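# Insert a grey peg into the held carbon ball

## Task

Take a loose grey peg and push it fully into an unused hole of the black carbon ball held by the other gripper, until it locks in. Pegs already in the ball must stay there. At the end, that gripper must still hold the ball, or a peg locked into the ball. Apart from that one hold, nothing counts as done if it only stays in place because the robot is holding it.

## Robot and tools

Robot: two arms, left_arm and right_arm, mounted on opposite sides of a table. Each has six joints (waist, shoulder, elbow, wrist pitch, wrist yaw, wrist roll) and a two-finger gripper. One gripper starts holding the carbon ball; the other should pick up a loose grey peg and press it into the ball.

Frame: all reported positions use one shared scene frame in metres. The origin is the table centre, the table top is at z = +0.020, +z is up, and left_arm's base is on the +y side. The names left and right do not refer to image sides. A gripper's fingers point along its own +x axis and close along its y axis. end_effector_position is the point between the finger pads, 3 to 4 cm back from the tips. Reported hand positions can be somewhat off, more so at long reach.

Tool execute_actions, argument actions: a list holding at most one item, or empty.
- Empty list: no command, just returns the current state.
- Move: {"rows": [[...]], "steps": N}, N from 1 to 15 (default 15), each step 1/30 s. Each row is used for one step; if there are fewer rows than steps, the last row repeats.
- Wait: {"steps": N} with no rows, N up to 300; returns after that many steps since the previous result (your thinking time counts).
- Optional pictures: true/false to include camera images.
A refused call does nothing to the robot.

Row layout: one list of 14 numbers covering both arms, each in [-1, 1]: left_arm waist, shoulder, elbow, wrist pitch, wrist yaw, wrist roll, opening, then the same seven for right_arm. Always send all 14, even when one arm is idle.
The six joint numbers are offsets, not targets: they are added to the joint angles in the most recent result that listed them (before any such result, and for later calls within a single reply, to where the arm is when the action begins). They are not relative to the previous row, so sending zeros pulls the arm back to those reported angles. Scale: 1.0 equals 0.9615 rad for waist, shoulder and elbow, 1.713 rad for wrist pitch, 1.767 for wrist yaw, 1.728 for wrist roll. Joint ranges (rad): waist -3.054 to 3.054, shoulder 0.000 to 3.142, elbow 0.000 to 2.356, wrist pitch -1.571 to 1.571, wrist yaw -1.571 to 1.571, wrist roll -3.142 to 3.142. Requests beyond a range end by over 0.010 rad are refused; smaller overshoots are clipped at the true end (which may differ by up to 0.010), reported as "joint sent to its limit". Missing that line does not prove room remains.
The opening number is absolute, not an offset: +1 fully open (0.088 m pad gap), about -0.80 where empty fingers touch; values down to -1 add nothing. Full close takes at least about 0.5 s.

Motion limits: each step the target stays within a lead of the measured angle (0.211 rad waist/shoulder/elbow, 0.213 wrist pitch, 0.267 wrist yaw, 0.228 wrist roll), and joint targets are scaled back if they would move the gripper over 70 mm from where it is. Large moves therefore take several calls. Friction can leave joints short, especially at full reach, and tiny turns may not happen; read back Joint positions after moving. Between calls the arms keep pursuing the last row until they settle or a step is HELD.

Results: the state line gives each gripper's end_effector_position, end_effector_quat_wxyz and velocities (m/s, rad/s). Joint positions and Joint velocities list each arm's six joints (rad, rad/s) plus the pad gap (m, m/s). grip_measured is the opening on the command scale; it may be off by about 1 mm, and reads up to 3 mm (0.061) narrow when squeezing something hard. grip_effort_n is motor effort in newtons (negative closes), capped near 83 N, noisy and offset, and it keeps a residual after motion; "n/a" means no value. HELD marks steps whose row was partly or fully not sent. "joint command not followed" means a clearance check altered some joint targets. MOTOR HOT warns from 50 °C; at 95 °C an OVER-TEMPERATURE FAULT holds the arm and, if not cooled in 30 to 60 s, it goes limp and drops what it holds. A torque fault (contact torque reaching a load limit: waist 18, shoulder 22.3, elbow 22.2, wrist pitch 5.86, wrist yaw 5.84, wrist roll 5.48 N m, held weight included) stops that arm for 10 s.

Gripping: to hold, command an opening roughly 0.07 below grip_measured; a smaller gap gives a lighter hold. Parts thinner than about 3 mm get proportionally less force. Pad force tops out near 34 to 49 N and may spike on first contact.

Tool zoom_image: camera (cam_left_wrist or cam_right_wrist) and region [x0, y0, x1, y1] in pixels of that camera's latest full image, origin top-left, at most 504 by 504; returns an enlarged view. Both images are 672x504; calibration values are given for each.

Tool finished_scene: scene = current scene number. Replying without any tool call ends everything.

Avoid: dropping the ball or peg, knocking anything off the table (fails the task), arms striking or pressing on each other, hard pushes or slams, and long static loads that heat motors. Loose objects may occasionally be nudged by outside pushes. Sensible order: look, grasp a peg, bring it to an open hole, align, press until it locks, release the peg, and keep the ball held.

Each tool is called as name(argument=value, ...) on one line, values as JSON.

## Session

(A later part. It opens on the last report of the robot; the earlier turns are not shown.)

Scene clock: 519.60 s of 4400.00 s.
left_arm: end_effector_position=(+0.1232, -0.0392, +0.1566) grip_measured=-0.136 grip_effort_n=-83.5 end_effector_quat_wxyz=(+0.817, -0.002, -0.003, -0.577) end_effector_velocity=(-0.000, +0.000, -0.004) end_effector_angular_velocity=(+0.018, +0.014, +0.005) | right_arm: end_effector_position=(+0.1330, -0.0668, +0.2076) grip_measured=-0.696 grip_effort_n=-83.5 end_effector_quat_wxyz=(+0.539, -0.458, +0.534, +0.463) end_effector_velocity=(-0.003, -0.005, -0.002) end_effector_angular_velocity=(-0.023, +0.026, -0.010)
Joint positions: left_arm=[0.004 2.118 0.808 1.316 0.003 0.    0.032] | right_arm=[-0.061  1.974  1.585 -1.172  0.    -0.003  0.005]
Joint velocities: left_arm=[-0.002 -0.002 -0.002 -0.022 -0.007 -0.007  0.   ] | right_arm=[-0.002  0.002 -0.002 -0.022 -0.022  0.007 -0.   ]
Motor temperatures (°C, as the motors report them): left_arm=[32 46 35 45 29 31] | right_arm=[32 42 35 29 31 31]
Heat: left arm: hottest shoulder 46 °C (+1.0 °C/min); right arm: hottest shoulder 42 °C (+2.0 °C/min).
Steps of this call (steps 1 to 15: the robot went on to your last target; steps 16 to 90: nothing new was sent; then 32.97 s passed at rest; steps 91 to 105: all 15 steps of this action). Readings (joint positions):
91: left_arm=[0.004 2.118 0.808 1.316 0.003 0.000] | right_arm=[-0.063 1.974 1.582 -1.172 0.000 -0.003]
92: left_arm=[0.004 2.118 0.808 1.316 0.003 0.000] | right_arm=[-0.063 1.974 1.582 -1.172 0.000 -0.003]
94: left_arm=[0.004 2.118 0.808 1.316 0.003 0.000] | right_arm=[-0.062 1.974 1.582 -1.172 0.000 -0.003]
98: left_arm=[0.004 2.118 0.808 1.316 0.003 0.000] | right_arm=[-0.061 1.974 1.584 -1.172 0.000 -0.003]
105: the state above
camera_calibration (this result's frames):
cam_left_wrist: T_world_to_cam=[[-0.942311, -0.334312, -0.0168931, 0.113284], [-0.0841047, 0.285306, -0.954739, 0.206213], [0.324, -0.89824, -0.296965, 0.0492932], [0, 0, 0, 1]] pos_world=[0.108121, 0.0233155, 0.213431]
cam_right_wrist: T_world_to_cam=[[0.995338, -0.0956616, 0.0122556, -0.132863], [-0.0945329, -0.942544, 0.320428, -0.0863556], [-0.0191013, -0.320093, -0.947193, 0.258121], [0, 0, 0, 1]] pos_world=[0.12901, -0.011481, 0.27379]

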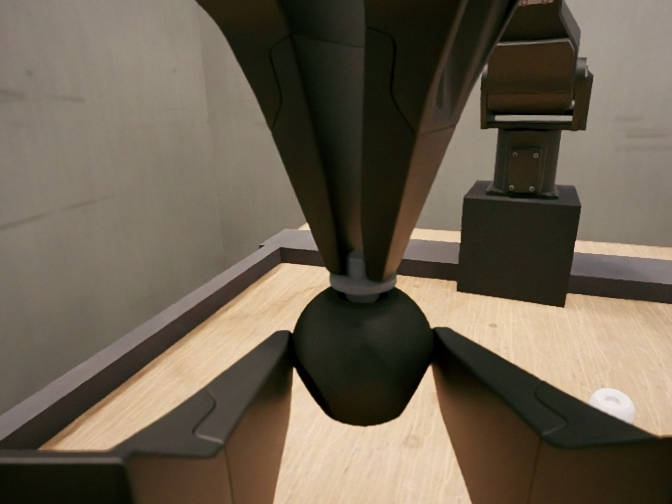

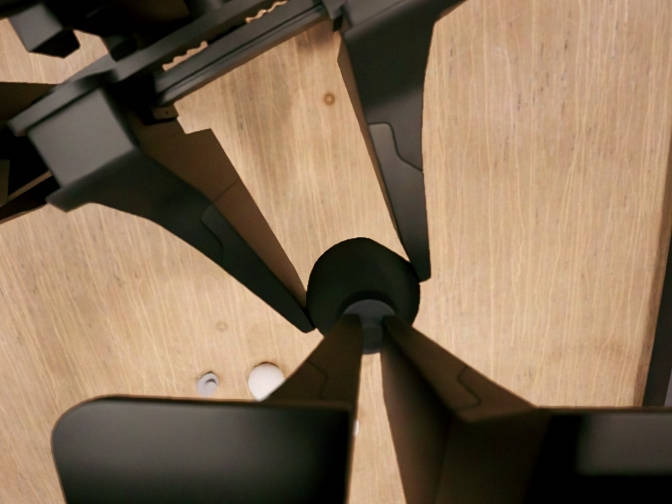

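execute_actions(actions=[{"rows": [[0,0,0,0.003,0,0,-0.22, 0,0.01,0,0,0,0,-0.76],[0,0,0,0.004,0,0,-0.22, 0,0.013,0,0,0,0,-0.76],[0,0,0,0.005,0,0,-0.22, 0,0.016,0,0,0,0,-0.76],[0,0,0,0.006,0,0,-0.22, 0,0.019,0,0,0,0,-0.76],[0,0,0,0.007,0,0,-0.22, 0,0.021,0,0,0,0,-0.76],[0,0,0,0.008,0,0,-0.22, 0,0.023,0,0,0,0,-0.76]], "steps": 15}], pictures=false)

execute_actions(actions=[{"steps": 10}])

zoom_image(camera="cam_left_wrist", region=[270, 200, 450, 380])

Scene clock: 540.33 s of 4400.00 s.
left_arm: end_effector_position=(+0.1232, -0.0392, +0.1576) grip_measured=-0.136 grip_effort_n=-83.5 end_effector_quat_wxyz=(+0.817, -0.003, -0.005, -0.577) end_effector_velocity=(-0.002, -0.001, -0.002) end_effector_angular_velocity=(+0.009, -0.004, +0.000) | right_arm: end_effector_position=(+0.1330, -0.0668, +0.2073) grip_measured=-0.696 grip_effort_n=-83.5 end_effector_quat_wxyz=(+0.539, -0.459, +0.534, +0.463) end_effector_velocity=(-0.001, -0.003, -0.001) end_effector_angular_velocity=(-0.011, +0.009, +0.005)
Joint positions: left_arm=[0.004 2.118 0.808 1.321 0.003 0.    0.032] | right_arm=[-0.061  1.975  1.585 -1.172  0.    -0.003  0.005]
Joint velocities: left_arm=[-0.007  0.002  0.002 -0.007 -0.007  0.007  0.   ] | right_arm=[-0.002 -0.002 -0.007 -0.007 -0.007 -0.007 -0.   ]
Motor temperatures (°C, as the motors report them): left_arm=[32 47 35 45 29 31] | right_arm=[32 42 37 29 31 31]
Heat: left arm: hottest shoulder 47 °C (+2.0 °C/min); right arm: hottest shoulder 42 °C (+1.0 °C/min).
Steps of this call (steps 1 to 15: the robot went on to your last target; steps 16 to 90: nothing new was sent; then 17.23 s passed at rest; steps 91 to 105: all 15 steps of this action). Readings (joint positions):
91: left_arm=[0.004 2.118 0.808 1.317 0.003 0.000] | right_arm=[-0.061 1.974 1.585 -1.172 0.000 -0.003]
92: left_arm=[0.004 2.118 0.808 1.317 0.003 0.000] | right_arm=[-0.061 1.974 1.585 -1.172 0.000 -0.003]
94: left_arm=[0.004 2.118 0.808 1.318 0.003 0.000] | right_arm=[-0.061 1.974 1.585 -1.172 0.000 -0.003]
98: left_arm=[0.004 2.118 0.808 1.320 0.003 0.000] | right_arm=[-0.061 1.974 1.585 -1.172 0.000 -0.003]
105: the state above

Scene clock: 540.67 s of 4400.00 s.
left_arm: end_effector_position=(+0.1232, -0.0392, +0.1576) grip_measured=-0.136 grip_effort_n=-83.5 end_effector_quat_wxyz=(+0.817, -0.003, -0.005, -0.577) end_effector_velocity=(-0.000, +0.000, -0.001) end_effector_angular_velocity=(+0.004, +0.009, +0.005) | right_arm: end_effector_position=(+0.1330, -0.0668, +0.2073) grip_measured=-0.696 grip_effort_n=-83.5 end_effector_quat_wxyz=(+0.539, -0.459, +0.534, +0.463) end_effector_velocity=(+0.002, -0.002, +0.002) end_effector_angular_velocity=(-0.004, -0.007, +0.005)
Joint positions: left_arm=[0.004 2.118 0.808 1.321 0.003 0.    0.032] | right_arm=[-0.061  1.975  1.585 -1.172  0.    -0.003  0.005]
Joint velocities: left_arm=[-0.002 -0.002 -0.002 -0.007 -0.007 -0.007 -0.001] | right_arm=[-0.002 -0.007 -0.002 -0.007  0.007 -0.007 -0.   ]
Motor temperatures (°C, as the motors report them): left_arm=[32 47 35 45 29 31] | right_arm=[32 42 37 29 31 31]
Heat: left arm: hottest shoulder 47 °C (+2.0 °C/min); right arm: hottest shoulder 42 °C (+1.0 °C/min).
Steps of this call (steps 1 to 10: the robot went on to your last target). Readings (joint positions):
1: left_arm=[0.004 2.118 0.808 1.321 0.003 0.000] | right_arm=[-0.061 1.975 1.585 -1.172 0.000 -0.003]
2: left_arm=[0.004 2.118 0.808 1.321 0.003 0.000] | right_arm=[-0.061 1.975 1.585 -1.172 0.000 -0.003]
4: left_arm=[0.004 2.118 0.808 1.321 0.003 0.000] | right_arm=[-0.061 1.975 1.585 -1.172 0.000 -0.003]
8: left_arm=[0.004 2.118 0.808 1.321 0.003 0.000] | right_arm=[-0.061 1.975 1.585 -1.172 0.000 -0.003]
10: the state above
camera_calibration (this result's frames):
cam_left_wrist: T_world_to_cam=[[-0.942287, -0.334378, -0.0169065, 0.113296], [-0.0827521, 0.281533, -0.955977, 0.206965], [0.324418, -0.899406, -0.292955, 0.048844], [0, 0, 0, 1]] pos_world=[0.108038, 0.0235469, 0.214078]
cam_right_wrist: T_world_to_cam=[[0.99534, -0.0956523, 0.012211, -0.132849], [-0.0944953, -0.942302, 0.32115, -0.0864166], [-0.0192123, -0.320807, -0.94695, 0.257778], [0, 0, 0, 1]] pos_world=[0.129017, -0.0114408, 0.273477]

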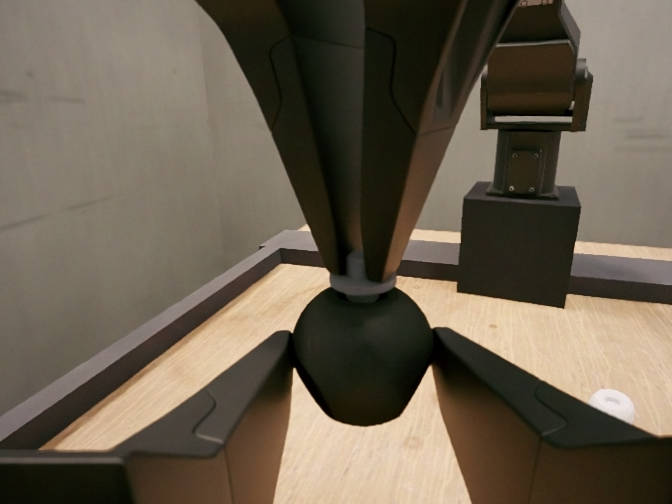

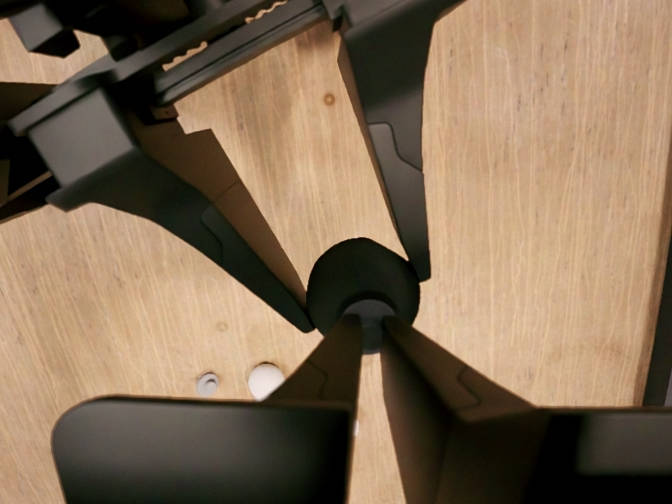

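Region (270, 200, 450, 380) of cam_left_wrist's 672x504 image, scaled by 2.800, with more detail than that image has.

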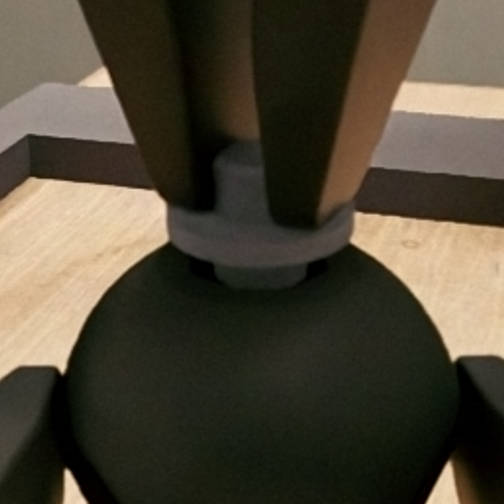

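execute_actions(actions=[{"rows": [[0,0,0,0.006,0,0,-0.22, 0,0.022,0,0.0035,0,0,-0.76]], "steps": 15}])

zoom_image(camera="cam_left_wrist", region=[270, 200, 450, 380])

Scene clock: 546.60 s of 4400.00 s.
left_arm: end_effector_position=(+0.1232, -0.0392, +0.1579) grip_measured=-0.136 grip_effort_n=-83.5 end_effector_quat_wxyz=(+0.817, -0.003, -0.005, -0.577) end_effector_velocity=(+0.002, +0.002, -0.003) end_effector_angular_velocity=(+0.009, +0.011, +0.010) | right_arm: end_effector_position=(+0.1331, -0.0663, +0.2072) grip_measured=-0.696 grip_effort_n=-83.5 end_effector_quat_wxyz=(+0.540, -0.458, +0.533, +0.463) end_effector_velocity=(-0.001, -0.002, +0.000) end_effector_angular_velocity=(-0.006, +0.008, -0.010)
Joint positions: left_arm=[0.004 2.118 0.808 1.322 0.003 0.    0.032] | right_arm=[-0.061  1.975  1.585 -1.169  0.    -0.003  0.005]
Joint velocities: left_arm=[ 0.002 -0.002 -0.007 -0.007 -0.007 -0.007  0.   ] | right_arm=[-0.002 -0.002 -0.002 -0.007 -0.007  0.007 -0.   ]
Motor temperatures (°C, as the motors report them): left_arm=[32 47 35 46 29 31] | right_arm=[32 42 37 29 31 31]
Heat: left arm: hottest shoulder 47 °C (+1.0 °C/min); right arm: hottest shoulder 42 °C (+1.0 °C/min).
Steps of this call (steps 1 to 15: the robot went on to your last target; steps 16 to 90: nothing new was sent; then 2.43 s passed at rest; steps 91 to 105: all 15 steps of this action). Readings (joint positions):
91: left_arm=[0.004 2.118 0.808 1.321 0.003 0.000] | right_arm=[-0.061 1.975 1.585 -1.172 0.000 -0.003]
92: left_arm=[0.004 2.118 0.808 1.321 0.003 0.000] | right_arm=[-0.061 1.975 1.585 -1.172 0.000 -0.003]
94: left_arm=[0.004 2.118 0.808 1.322 0.003 0.000] | right_arm=[-0.061 1.975 1.585 -1.170 0.000 -0.003]
98: left_arm=[0.004 2.118 0.808 1.322 0.003 0.000] | right_arm=[-0.061 1.975 1.585 -1.169 0.000 -0.003]
105: the state above
camera_calibration (this result's frames):
cam_left_wrist: T_world_to_cam=[[-0.942279, -0.334403, -0.0169113, 0.1133], [-0.0822598, 0.280159, -0.956423, 0.207238], [0.324568, -0.899825, -0.291496, 0.0486798], [0, 0, 0, 1]] pos_world=[0.108008, 0.0236317, 0.214313]
cam_right_wrist: T_world_to_cam=[[0.995336, -0.0956801, 0.0123448, -0.13291], [-0.0946079, -0.943026, 0.318985, -0.0854131], [-0.018879, -0.318665, -0.947679, 0.258089], [0, 0, 0, 1]] pos_world=[0.129082, -0.0110199, 0.273472]

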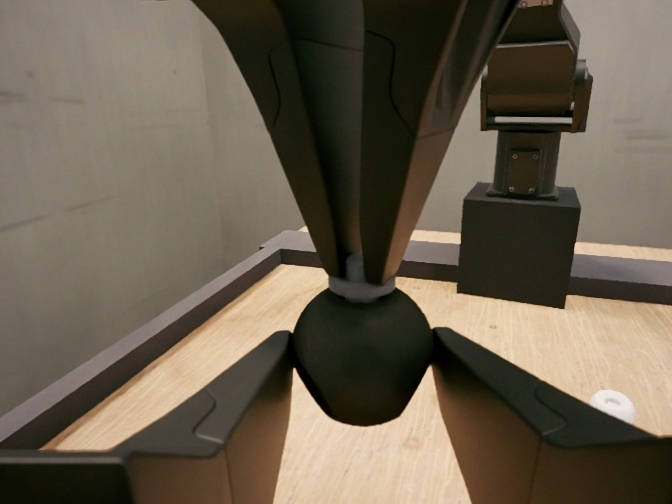

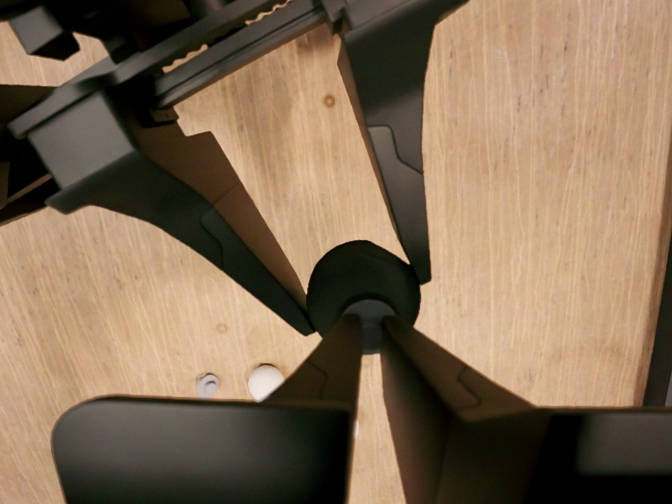

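Region (270, 200, 450, 380) of cam_left_wrist's 672x504 image, scaled by 2.800, with more detail than that image has.

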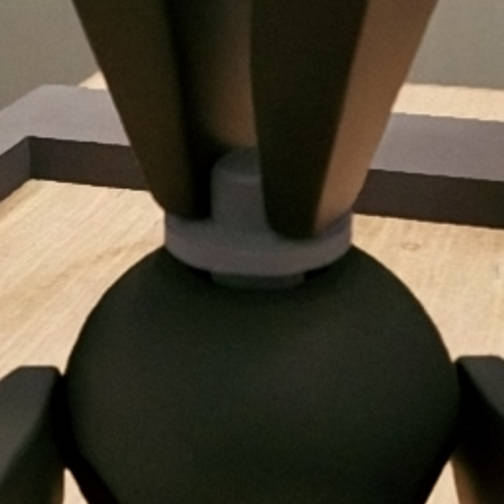

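execute_actions(actions=[{"rows": [[0,0,0,0.007,0,0,-0.22, 0,0.024,0,0,0,0,-0.76],[0,0,0,0.008,0,0,-0.22, 0,0.027,0,0,0,0,-0.76],[0,0,0,0.01,0,0,-0.22, 0,0.03,0,0,0,0,-0.76],[0,0,0,0.011,0,0,-0.22, 0,0.033,0,0,0,0,-0.76],[0,0,0,0.013,0,0,-0.22, 0,0.036,0,0,0,0,-0.76],[0,0,0,0.015,0,0,-0.22, 0,0.04,0,0,0,0,-0.76]], "steps": 15}])

zoom_image(camera="cam_left_wrist", region=[270, 200, 450, 380])

Scene clock: 555.90 s of 4400.00 s.
left_arm: end_effector_position=(+0.1231, -0.0387, +0.1582) grip_measured=-0.136 grip_effort_n=-83.5 end_effector_quat_wxyz=(+0.817, -0.004, -0.006, -0.577) end_effector_velocity=(+0.002, +0.001, -0.007) end_effector_angular_velocity=(+0.023, +0.016, +0.019) | right_arm: end_effector_position=(+0.1329, -0.0660, +0.2044) grip_measured=-0.696 grip_effort_n=-83.5 end_effector_quat_wxyz=(+0.537, -0.459, +0.536, +0.462) end_effector_velocity=(-0.003, -0.005, +0.000) end_effector_angular_velocity=(-0.021, +0.011, +0.024)
Joint positions: left_arm=[0.004 2.118 0.806 1.328 0.003 0.    0.032] | right_arm=[-0.061  1.984  1.587 -1.169 -0.001 -0.003  0.005]
Joint velocities: left_arm=[-0.002  0.002 -0.002 -0.022 -0.022 -0.007 -0.001] | right_arm=[ 0.002 -0.002 -0.002 -0.022 -0.007 -0.022 -0.   ]
Motor temperatures (°C, as the motors report them): left_arm=[32 47 35 47 29 31] | right_arm=[32 41 37 29 31 31]
Heat: left arm: hottest shoulder 47 °C (+1.0 °C/min); right arm: hottest shoulder 41 °C (+0.0 °C/min).
Steps of this call (steps 1 to 15: the robot went on to your last target; steps 16 to 90: nothing new was sent; then 5.80 s passed at rest; steps 91 to 105: all 15 steps of this action). Readings (joint positions):
91: left_arm=[0.004 2.118 0.808 1.322 0.003 0.000] | right_arm=[-0.061 1.976 1.585 -1.169 0.000 -0.003]
92: left_arm=[0.004 2.118 0.808 1.323 0.003 0.000] | right_arm=[-0.061 1.976 1.585 -1.169 0.000 -0.003]
94: left_arm=[0.004 2.118 0.808 1.323 0.003 0.000] | right_arm=[-0.061 1.978 1.585 -1.169 -0.000 -0.003]
98: left_arm=[0.004 2.118 0.807 1.325 0.003 0.000] | right_arm=[-0.061 1.983 1.585 -1.169 -0.001 -0.003]
105: the state above
camera_calibration (this result's frames):
cam_left_wrist: T_world_to_cam=[[-0.942261, -0.334451, -0.0169207, 0.113301], [-0.0812745, 0.27741, -0.957308, 0.207278], [0.324867, -0.900659, -0.288575, 0.0487256], [0, 0, 0, 1]] pos_world=[0.107776, 0.0242777, 0.214407]
cam_right_wrist: T_world_to_cam=[[0.995367, -0.0955893, 0.0103975, -0.132263], [-0.0937513, -0.940794, 0.325757, -0.0856285], [-0.021357, -0.325222, -0.945396, 0.255013], [0, 0, 0, 1]] pos_world=[0.129068, -0.0102659, 0.270357]

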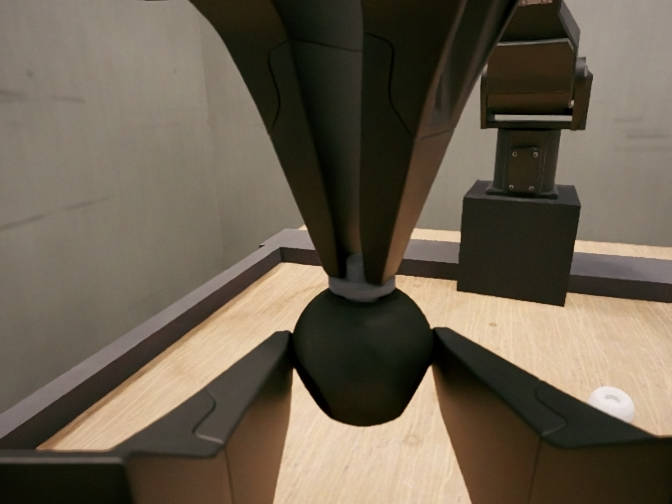

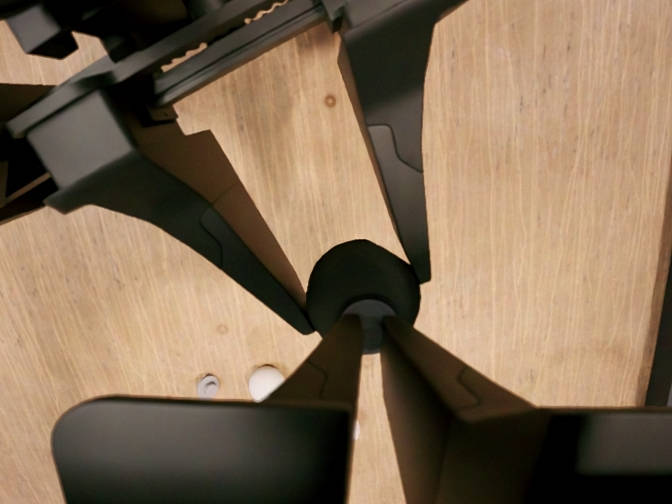

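Region (270, 200, 450, 380) of cam_left_wrist's 672x504 image, scaled by 2.800, with more detail than that image has.

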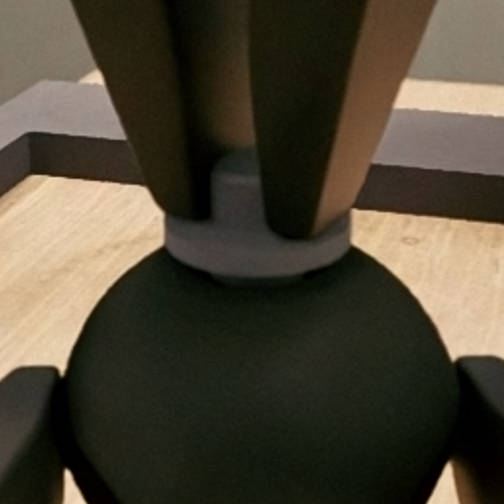

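execute_actions(actions=[{"rows": [[0,-0.01,0.01,0.012,0,0,-0.22, 0,0.03,-0.008,0.003,0,0,-0.76],[0,-0.015,0.014,0.014,0,0,-0.22, 0,0.033,-0.011,0.003,0,0,-0.76],[0,-0.02,0.018,0.016,0,0,-0.22, 0,0.036,-0.014,0.003,0,0,-0.76],[0,-0.025,0.021,0.018,0,0,-0.22, 0,0.039,-0.017,0.003,0,0,-0.76],[0,-0.03,0.024,0.02,0,0,-0.22, 0,0.042,-0.02,0.003,0,0,-0.76],[0,-0.035,0.027,0.022,0,0,-0.22, 0,0.045,-0.022,0.003,0,0,-0.76],[0,-0.04,0.03,0.024,0,0,-0.22, 0,0.048,-0.025,0.003,0,0,-0.76]], "steps": 15}])

zoom_image(camera="cam_left_wrist", region=[270, 200, 450, 380])

Scene clock: 576.60 s of 4400.00 s.
left_arm: end_effector_position=(+0.1230, -0.0386, +0.1595) grip_measured=-0.136 grip_effort_n=-83.5 end_effector_quat_wxyz=(+0.817, -0.006, -0.009, -0.577) end_effector_velocity=(+0.002, +0.001, +0.002) end_effector_angular_velocity=(-0.014, +0.018, +0.009) | right_arm: end_effector_position=(+0.1328, -0.0657, +0.2020) grip_measured=-0.696 grip_effort_n=-83.5 end_effector_quat_wxyz=(+0.536, -0.460, +0.537, +0.461) end_effector_velocity=(-0.002, -0.002, +0.000) end_effector_angular_velocity=(-0.006, +0.008, +0.010)
Joint positions: left_arm=[0.004 2.119 0.806 1.336 0.003 0.    0.032] | right_arm=[-0.061  1.991  1.587 -1.167 -0.003 -0.003  0.005]
Joint velocities: left_arm=[ 0.002 -0.002 -0.002  0.007 -0.007 -0.022  0.   ] | right_arm=[ 0.002 -0.002 -0.002 -0.007 -0.007 -0.007 -0.   ]
Motor temperatures (°C, as the motors report them): left_arm=[32 47 36 52 29 31] | right_arm=[32 40 37 29 31 31]
Heat: left arm: hottest wrist pitch 52 °C (+6.1 °C/min); right arm: hottest shoulder 40 °C (-2.0 °C/min). Fold the left arm in close to its base before you think long.
MOTOR HOT: a motor of the left arm reached 50 °C. Now the hottest motor of the left arm, joint 4 (wrist pitch), reports 52 °C. The temperature limit of the motors' drives, at which the controller stops that arm, is 95 °C. To cool a motor, set the load down, stop pushing, or move to a pose that needs little force.
Steps of this call (steps 1 to 15: the robot went on to your last target; steps 16 to 90: nothing new was sent; then 17.20 s passed at rest; steps 91 to 105: all 15 steps of this action). Readings (joint positions):
91: left_arm=[0.004 2.119 0.806 1.328 0.003 0.000] | right_arm=[-0.061 1.985 1.587 -1.169 -0.001 -0.003]
92: left_arm=[0.004 2.119 0.806 1.329 0.003 0.000] | right_arm=[-0.061 1.985 1.587 -1.169 -0.002 -0.003]
94: left_arm=[0.004 2.119 0.806 1.330 0.003 0.000] | right_arm=[-0.061 1.986 1.587 -1.168 -0.002 -0.003]
98: left_arm=[0.004 2.119 0.806 1.333 0.003 0.000] | right_arm=[-0.061 1.990 1.587 -1.167 -0.002 -0.003]
105: the state above
camera_calibration (this result's frames):
cam_left_wrist: T_world_to_cam=[[-0.942222, -0.334561, -0.0169415, 0.113318], [-0.0790544, 0.271216, -0.959267, 0.208342], [0.325528, -0.902503, -0.281994, 0.0480205], [0, 0, 0, 1]] pos_world=[0.107609, 0.0247446, 0.215317]
cam_right_wrist: T_world_to_cam=[[0.995385, -0.0955415, 0.00896447, -0.131793], [-0.0931282, -0.939244, 0.330374, -0.0854552], [-0.0231446, -0.329685, -0.943807, 0.252426], [0, 0, 0, 1]] pos_world=[0.129069, -0.00963397, 0.267655]

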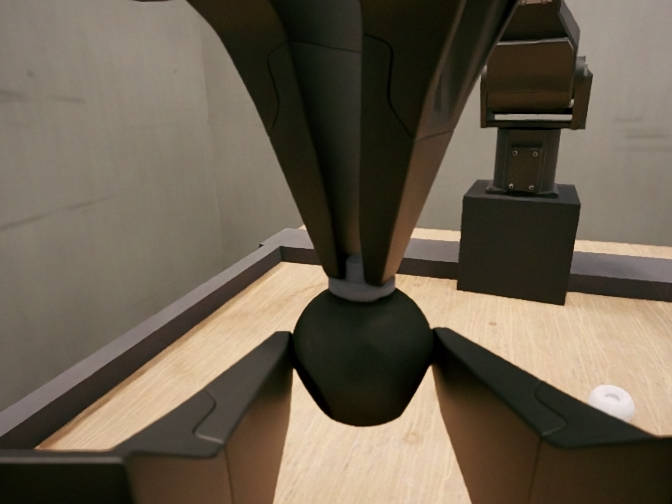

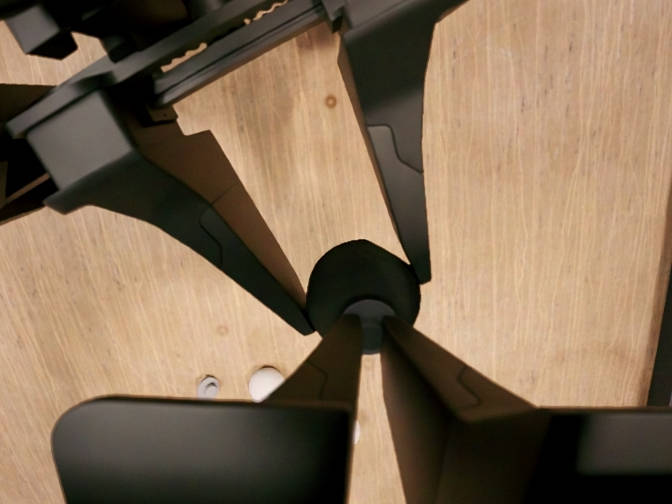

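Region (270, 200, 450, 380) of cam_left_wrist's 672x504 image, scaled by 2.800, with more detail than that image has.

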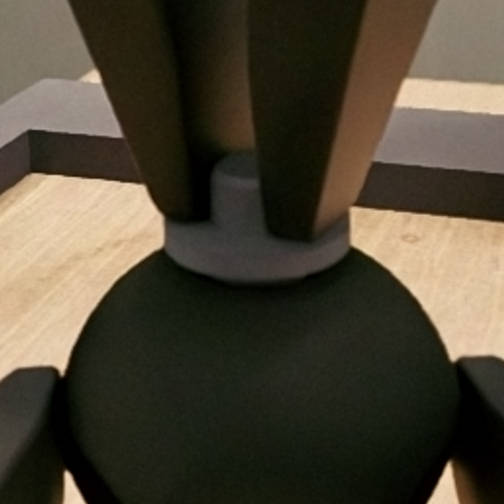

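Slow progress; increase the push.

execute_actions(actions=[{"rows": [[0,-0.042,0.032,0.02,0,0,-0.22, 0,0.043,-0.026,0.003,0,0,-0.76],[0,-0.046,0.035,0.022,0,0,-0.22, 0,0.047,-0.028,0.003,0,0,-0.76],[0,-0.05,0.038,0.024,0,0,-0.22, 0,0.051,-0.03,0.003,0,0,-0.76],[0,-0.054,0.041,0.026,0,0,-0.22, 0,0.055,-0.032,0.003,0,0,-0.76],[0,-0.058,0.044,0.028,0,0,-0.22, 0,0.059,-0.034,0.003,0,0,-0.76],[0,-0.062,0.046,0.03,0,0,-0.22, 0,0.063,-0.036,0.003,0,0,-0.76],[0,-0.065,0.048,0.032,0,0,-0.22, 0,0.067,-0.038,0.003,0,0,-0.76]], "steps": 15}])

zoom_image(camera="cam_left_wrist", region=[270, 200, 450, 380])

Scene clock: 588.83 s of 4400.00 s.
left_arm: end_effector_position=(+0.1231, -0.0387, +0.1614) grip_measured=-0.136 grip_effort_n=-83.5 end_effector_quat_wxyz=(+0.817, -0.009, -0.012, -0.576) end_effector_velocity=(-0.003, +0.001, +0.000) end_effector_angular_velocity=(-0.010, +0.020, -0.001) | right_arm: end_effector_position=(+0.1326, -0.0654, +0.1974) grip_measured=-0.696 grip_effort_n=-83.5 end_effector_quat_wxyz=(+0.533, -0.462, +0.540, +0.459) end_effector_velocity=(-0.001, -0.002, -0.001) end_effector_angular_velocity=(-0.011, +0.009, +0.005)
Joint positions: left_arm=[0.004 2.119 0.806 1.343 0.002 0.    0.032] | right_arm=[-0.061  2.003  1.586 -1.164 -0.004 -0.003  0.005]
Joint velocities: left_arm=[-0.007 -0.002 -0.007  0.007 -0.007 -0.022 -0.   ] | right_arm=[-0.002  0.002 -0.002 -0.007 -0.007 -0.007 -0.   ]
Motor temperatures (°C, as the motors report them): left_arm=[32 51 38 58 29 31] | right_arm=[32 39 36 29 31 31]
Heat: left arm: hottest wrist pitch 58 °C (+12.2 °C/min); right arm: hottest shoulder 39 °C (-3.0 °C/min). Fold the left arm in close to its base before you think long.
MOTOR HOT: still on. Now the hottest motor of the left arm, joint 4 (wrist pitch), reports 58 °C; a drive's own limit is 95 °C.
Steps of this call (steps 1 to 15: the robot went on to your last target; steps 16 to 90: nothing new was sent; then 8.73 s passed at rest; steps 91 to 105: all 15 steps of this action). Readings (joint positions):
91: left_arm=[0.004 2.119 0.806 1.336 0.003 0.000] | right_arm=[-0.061 1.991 1.587 -1.167 -0.003 -0.003]
92: left_arm=[0.004 2.119 0.806 1.336 0.003 0.000] | right_arm=[-0.061 1.992 1.587 -1.167 -0.003 -0.003]
94: left_arm=[0.004 2.119 0.806 1.337 0.003 0.000] | right_arm=[-0.061 1.994 1.587 -1.167 -0.003 -0.003]
98: left_arm=[0.004 2.119 0.806 1.342 0.002 0.000] | right_arm=[-0.061 2.002 1.586 -1.164 -0.004 -0.003]
105: the state above
camera_calibration (this result's frames):
cam_left_wrist: T_world_to_cam=[[-0.942049, -0.335048, -0.0169531, 0.113369], [-0.0765697, 0.26394, -0.961495, 0.209913], [0.326621, -0.904477, -0.274299, 0.046968], [0, 0, 0, 1]] pos_world=[0.107531, 0.025061, 0.216635]
cam_right_wrist: T_world_to_cam=[[0.995408, -0.0954743, 0.00685945, -0.131119], [-0.0921203, -0.936039, 0.339625, -0.0854905], [-0.0260047, -0.338697, -0.940536, 0.247358], [0, 0, 0, 1]] pos_world=[0.129074, -0.00876124, 0.262584]

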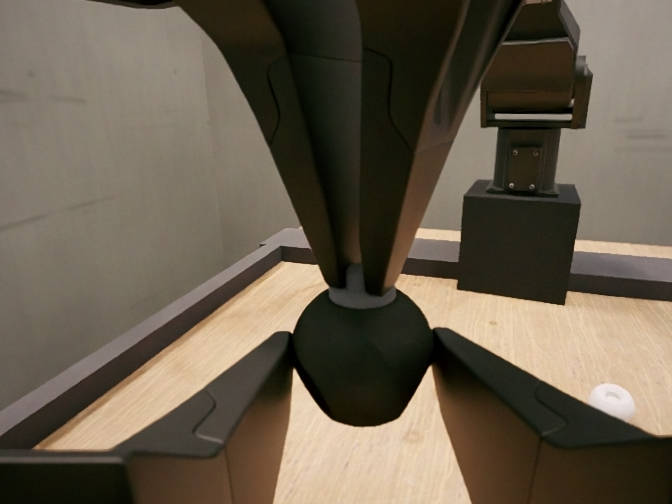

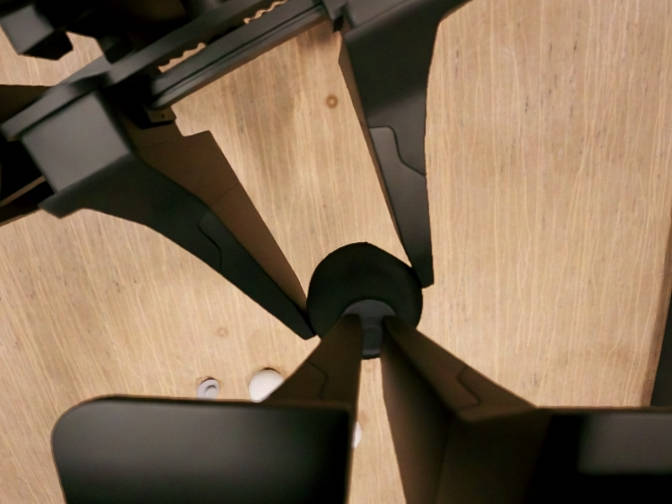

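Region (270, 200, 450, 380) of cam_left_wrist's 672x504 image, scaled by 2.800, with more detail than that image has.

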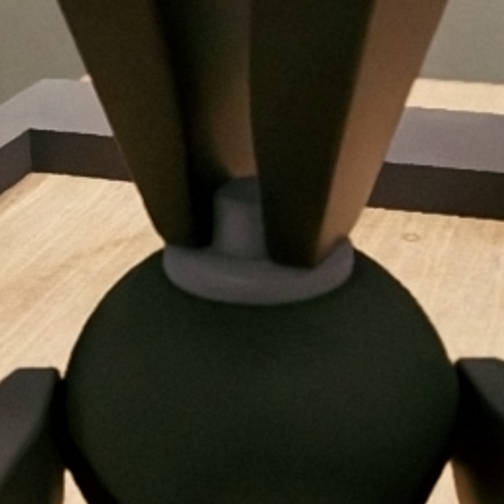

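execute_actions(actions=[{"rows": [[0,-0.05,0.04,0.02,0,0,-0.22, 0,0.04,-0.03,0,0,0,-0.7],[0,-0.04,0.03,0.014,0,0,-0.22, 0,0.03,-0.02,0,0,0,-0.64],[0,-0.03,0.02,0.008,0,0,-0.22, 0,0.015,-0.01,0,0,0,-0.6],[0,-0.02,0.01,0.002,0,0,-0.22, 0,0,0,0,0,0,-0.57],[0,-0.01,0,-0.003,0,0,-0.22, 0,-0.015,0,0,0,0,-0.57],[0,0,0,-0.006,0,0,-0.22, 0,-0.03,0,0,0,0,-0.57],[0,0,0,-0.008,0,0,-0.22, 0,-0.04,0,0,0,0,-0.57],[0,0,0,-0.008,0,0,-0.22, 0,-0.05,0,0,0,0,-0.57],[0,0,0,-0.008,0,0,-0.22, 0,-0.06,0,0,0,0,-0.57],[0,0,0,-0.008,0,0,-0.22, 0,-0.07,0,0,0,0,-0.57],[0,0,0,-0.008,0,0,-0.22, 0,-0.08,0,0,0,0,-0.57],[0,0,0,-0.008,0,0,-0.22, 0,-0.09,0,0,0,0,-0.57],[0,0,0,-0.008,0,0,-0.22, 0,-0.1,0,0,0,0,-0.57]], "steps": 15}], pictures=false)

execute_actions(actions=[{"steps": 12}])

zoom_image(camera="cam_left_wrist", region=[270, 200, 450, 380])

Scene clock: 603.83 s of 4400.00 s.
left_arm: end_effector_position=(+0.1231, -0.0385, +0.1586) grip_measured=-0.136 grip_effort_n=-83.5 end_effector_quat_wxyz=(+0.817, -0.005, -0.007, -0.577) end_effector_velocity=(+0.002, +0.001, -0.001) end_effector_angular_velocity=(-0.001, +0.024, +0.019) | right_arm: end_effector_position=(+0.1328, -0.0646, +0.2205) grip_measured=-0.576 grip_effort_n=17.0 end_effector_quat_wxyz=(+0.550, -0.447, +0.523, +0.474) end_effector_velocity=(+0.002, +0.001, +0.082) end_effector_angular_velocity=(+0.233, -0.044, +0.004)
Joint positions: left_arm=[0.004 2.119 0.805 1.332 0.002 0.    0.032] | right_arm=[-0.061  1.939  1.587 -1.164 -0.004 -0.003  0.011]
Joint velocities: left_arm=[-0.002 -0.002 -0.002 -0.007 -0.022 -0.022 -0.   ] | right_arm=[-0.002 -0.232 -0.002  0.007  0.007 -0.007  0.002]
Motor temperatures (°C, as the motors report them): left_arm=[32 58 41 70 29 31] | right_arm=[32 38 35 29 31 31]
Heat: left arm: hottest wrist pitch 70 °C (+23.3 °C/min); right arm: hottest shoulder 38 °C (-4.1 °C/min). Fold the left arm in close to its base before you think long.
MOTOR HOT: still on. Now the hottest motor of the left arm, joint 4 (wrist pitch), reports 70 °C; a drive's own limit is 95 °C.
Steps of this call (steps 1 to 15: the robot went on to your last target; steps 16 to 90: nothing new was sent; then 11.50 s passed at rest; steps 91 to 105: all 15 steps of this action). Readings (joint positions):
91: left_arm=[0.004 2.119 0.806 1.343 0.002 0.000] | right_arm=[-0.061 2.003 1.586 -1.164 -0.004 -0.003]
92: left_arm=[0.004 2.119 0.806 1.340 0.002 0.000] | right_arm=[-0.061 2.003 1.586 -1.164 -0.004 -0.003]
94: left_arm=[0.004 2.119 0.806 1.334 0.002 0.000] | right_arm=[-0.061 2.001 1.587 -1.164 -0.004 -0.003]
98: left_arm=[0.004 2.119 0.805 1.331 0.002 0.000] | right_arm=[-0.061 1.983 1.587 -1.164 -0.004 -0.003]
105: the state above

Scene clock: 604.23 s of 4400.00 s.
left_arm: end_effector_position=(+0.1231, -0.0385, +0.1584) grip_measured=-0.136 grip_effort_n=-83.5 end_effector_quat_wxyz=(+0.817, -0.005, -0.007, -0.577) end_effector_velocity=(-0.000, +0.000, -0.001) end_effector_angular_velocity=(+0.004, +0.009, +0.005) | right_arm: end_effector_position=(+0.1327, -0.0647, +0.2278) grip_measured=-0.573 grip_effort_n=17.0 end_effector_quat_wxyz=(+0.555, -0.442, +0.517, +0.478) end_effector_velocity=(-0.002, +0.001, +0.000) end_effector_angular_velocity=(+0.011, +0.020, +0.006)
Joint positions: left_arm=[0.004 2.119 0.805 1.331 0.002 0.    0.032] | right_arm=[-0.061  1.919  1.587 -1.164 -0.004 -0.003  0.011]
Joint velocities: left_arm=[-0.002 -0.002 -0.002 -0.007 -0.007 -0.007 -0.001] | right_arm=[-0.002 -0.002 -0.002  0.007 -0.022 -0.007 -0.   ]
Motor temperatures (°C, as the motors report them): left_arm=[32 58 41 70 29 31] | right_arm=[32 39 35 29 31 31]
Heat: left arm: hottest wrist pitch 70 °C (+23.2 °C/min); right arm: hottest shoulder 39 °C (-3.0 °C/min). Fold the left arm in close to its base before you think long.
MOTOR HOT: still on. Now the hottest motor of the left arm, joint 4 (wrist pitch), reports 70 °C; a drive's own limit is 95 °C.
Steps of this call (steps 1 to 12: the robot went on to your last target). Readings (joint positions):
1: left_arm=[0.004 2.119 0.805 1.332 0.002 0.000] | right_arm=[-0.061 1.932 1.587 -1.164 -0.004 -0.003]
2: left_arm=[0.004 2.119 0.805 1.332 0.002 0.000] | right_arm=[-0.061 1.927 1.587 -1.164 -0.004 -0.003]
4: left_arm=[0.004 2.119 0.805 1.331 0.002 0.000] | right_arm=[-0.061 1.920 1.587 -1.164 -0.004 -0.003]
8: left_arm=[0.004 2.119 0.805 1.331 0.002 0.000] | right_arm=[-0.061 1.919 1.587 -1.164 -0.004 -0.003]
12: the state above
camera_calibration (this result's frames):
cam_left_wrist: T_world_to_cam=[[-0.942123, -0.334841, -0.01692, 0.11333], [-0.0807694, 0.275658, -0.957856, 0.2074], [0.325394, -0.901052, -0.286748, 0.0485882], [0, 0, 0, 1]] pos_world=[0.107712, 0.0245563, 0.21451]
cam_right_wrist: T_world_to_cam=[[0.995279, -0.0962829, 0.0121793, -0.132676], [-0.0961439, -0.961082, 0.258995, -0.0777883], [-0.0132315, -0.258943, -0.965802, 0.285339], [0, 0, 0, 1]] pos_world=[0.128346, -0.0136488, 0.297343]

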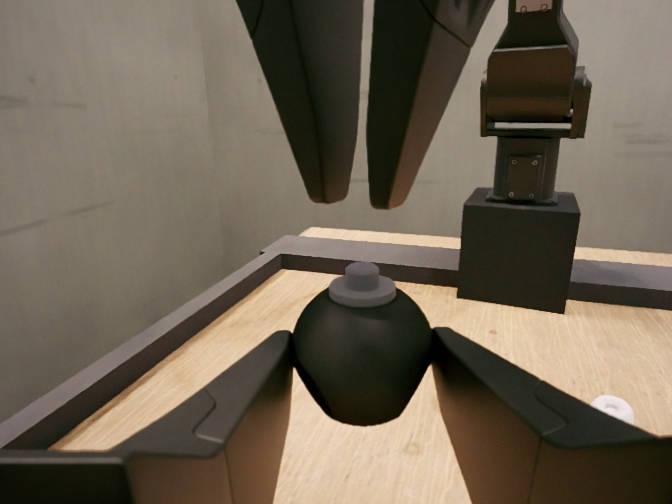

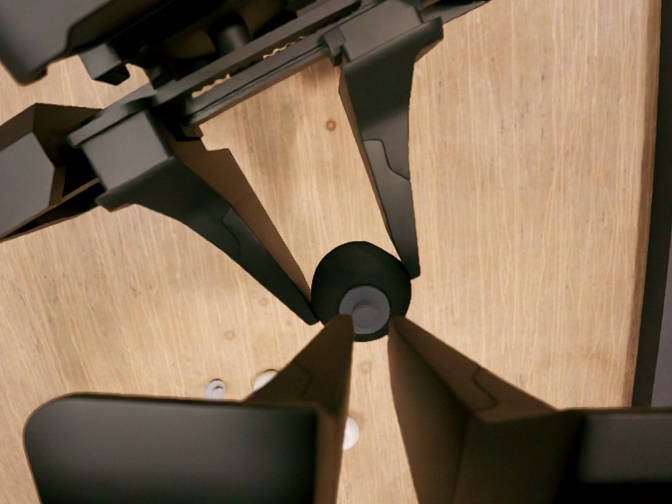

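Region (270, 200, 450, 380) of cam_left_wrist's 672x504 image, scaled by 2.800, with more detail than that image has.

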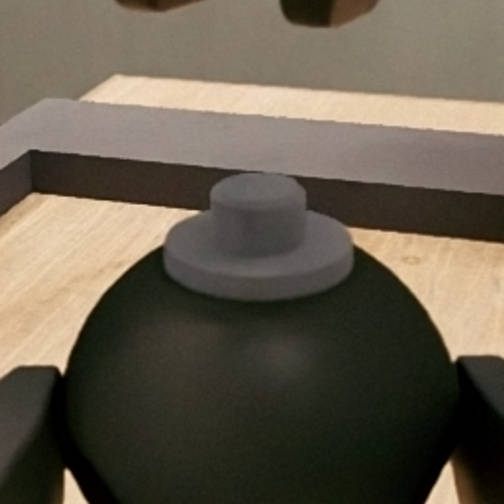

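finished_scene(scene=1)

The scene is finished: the task was done.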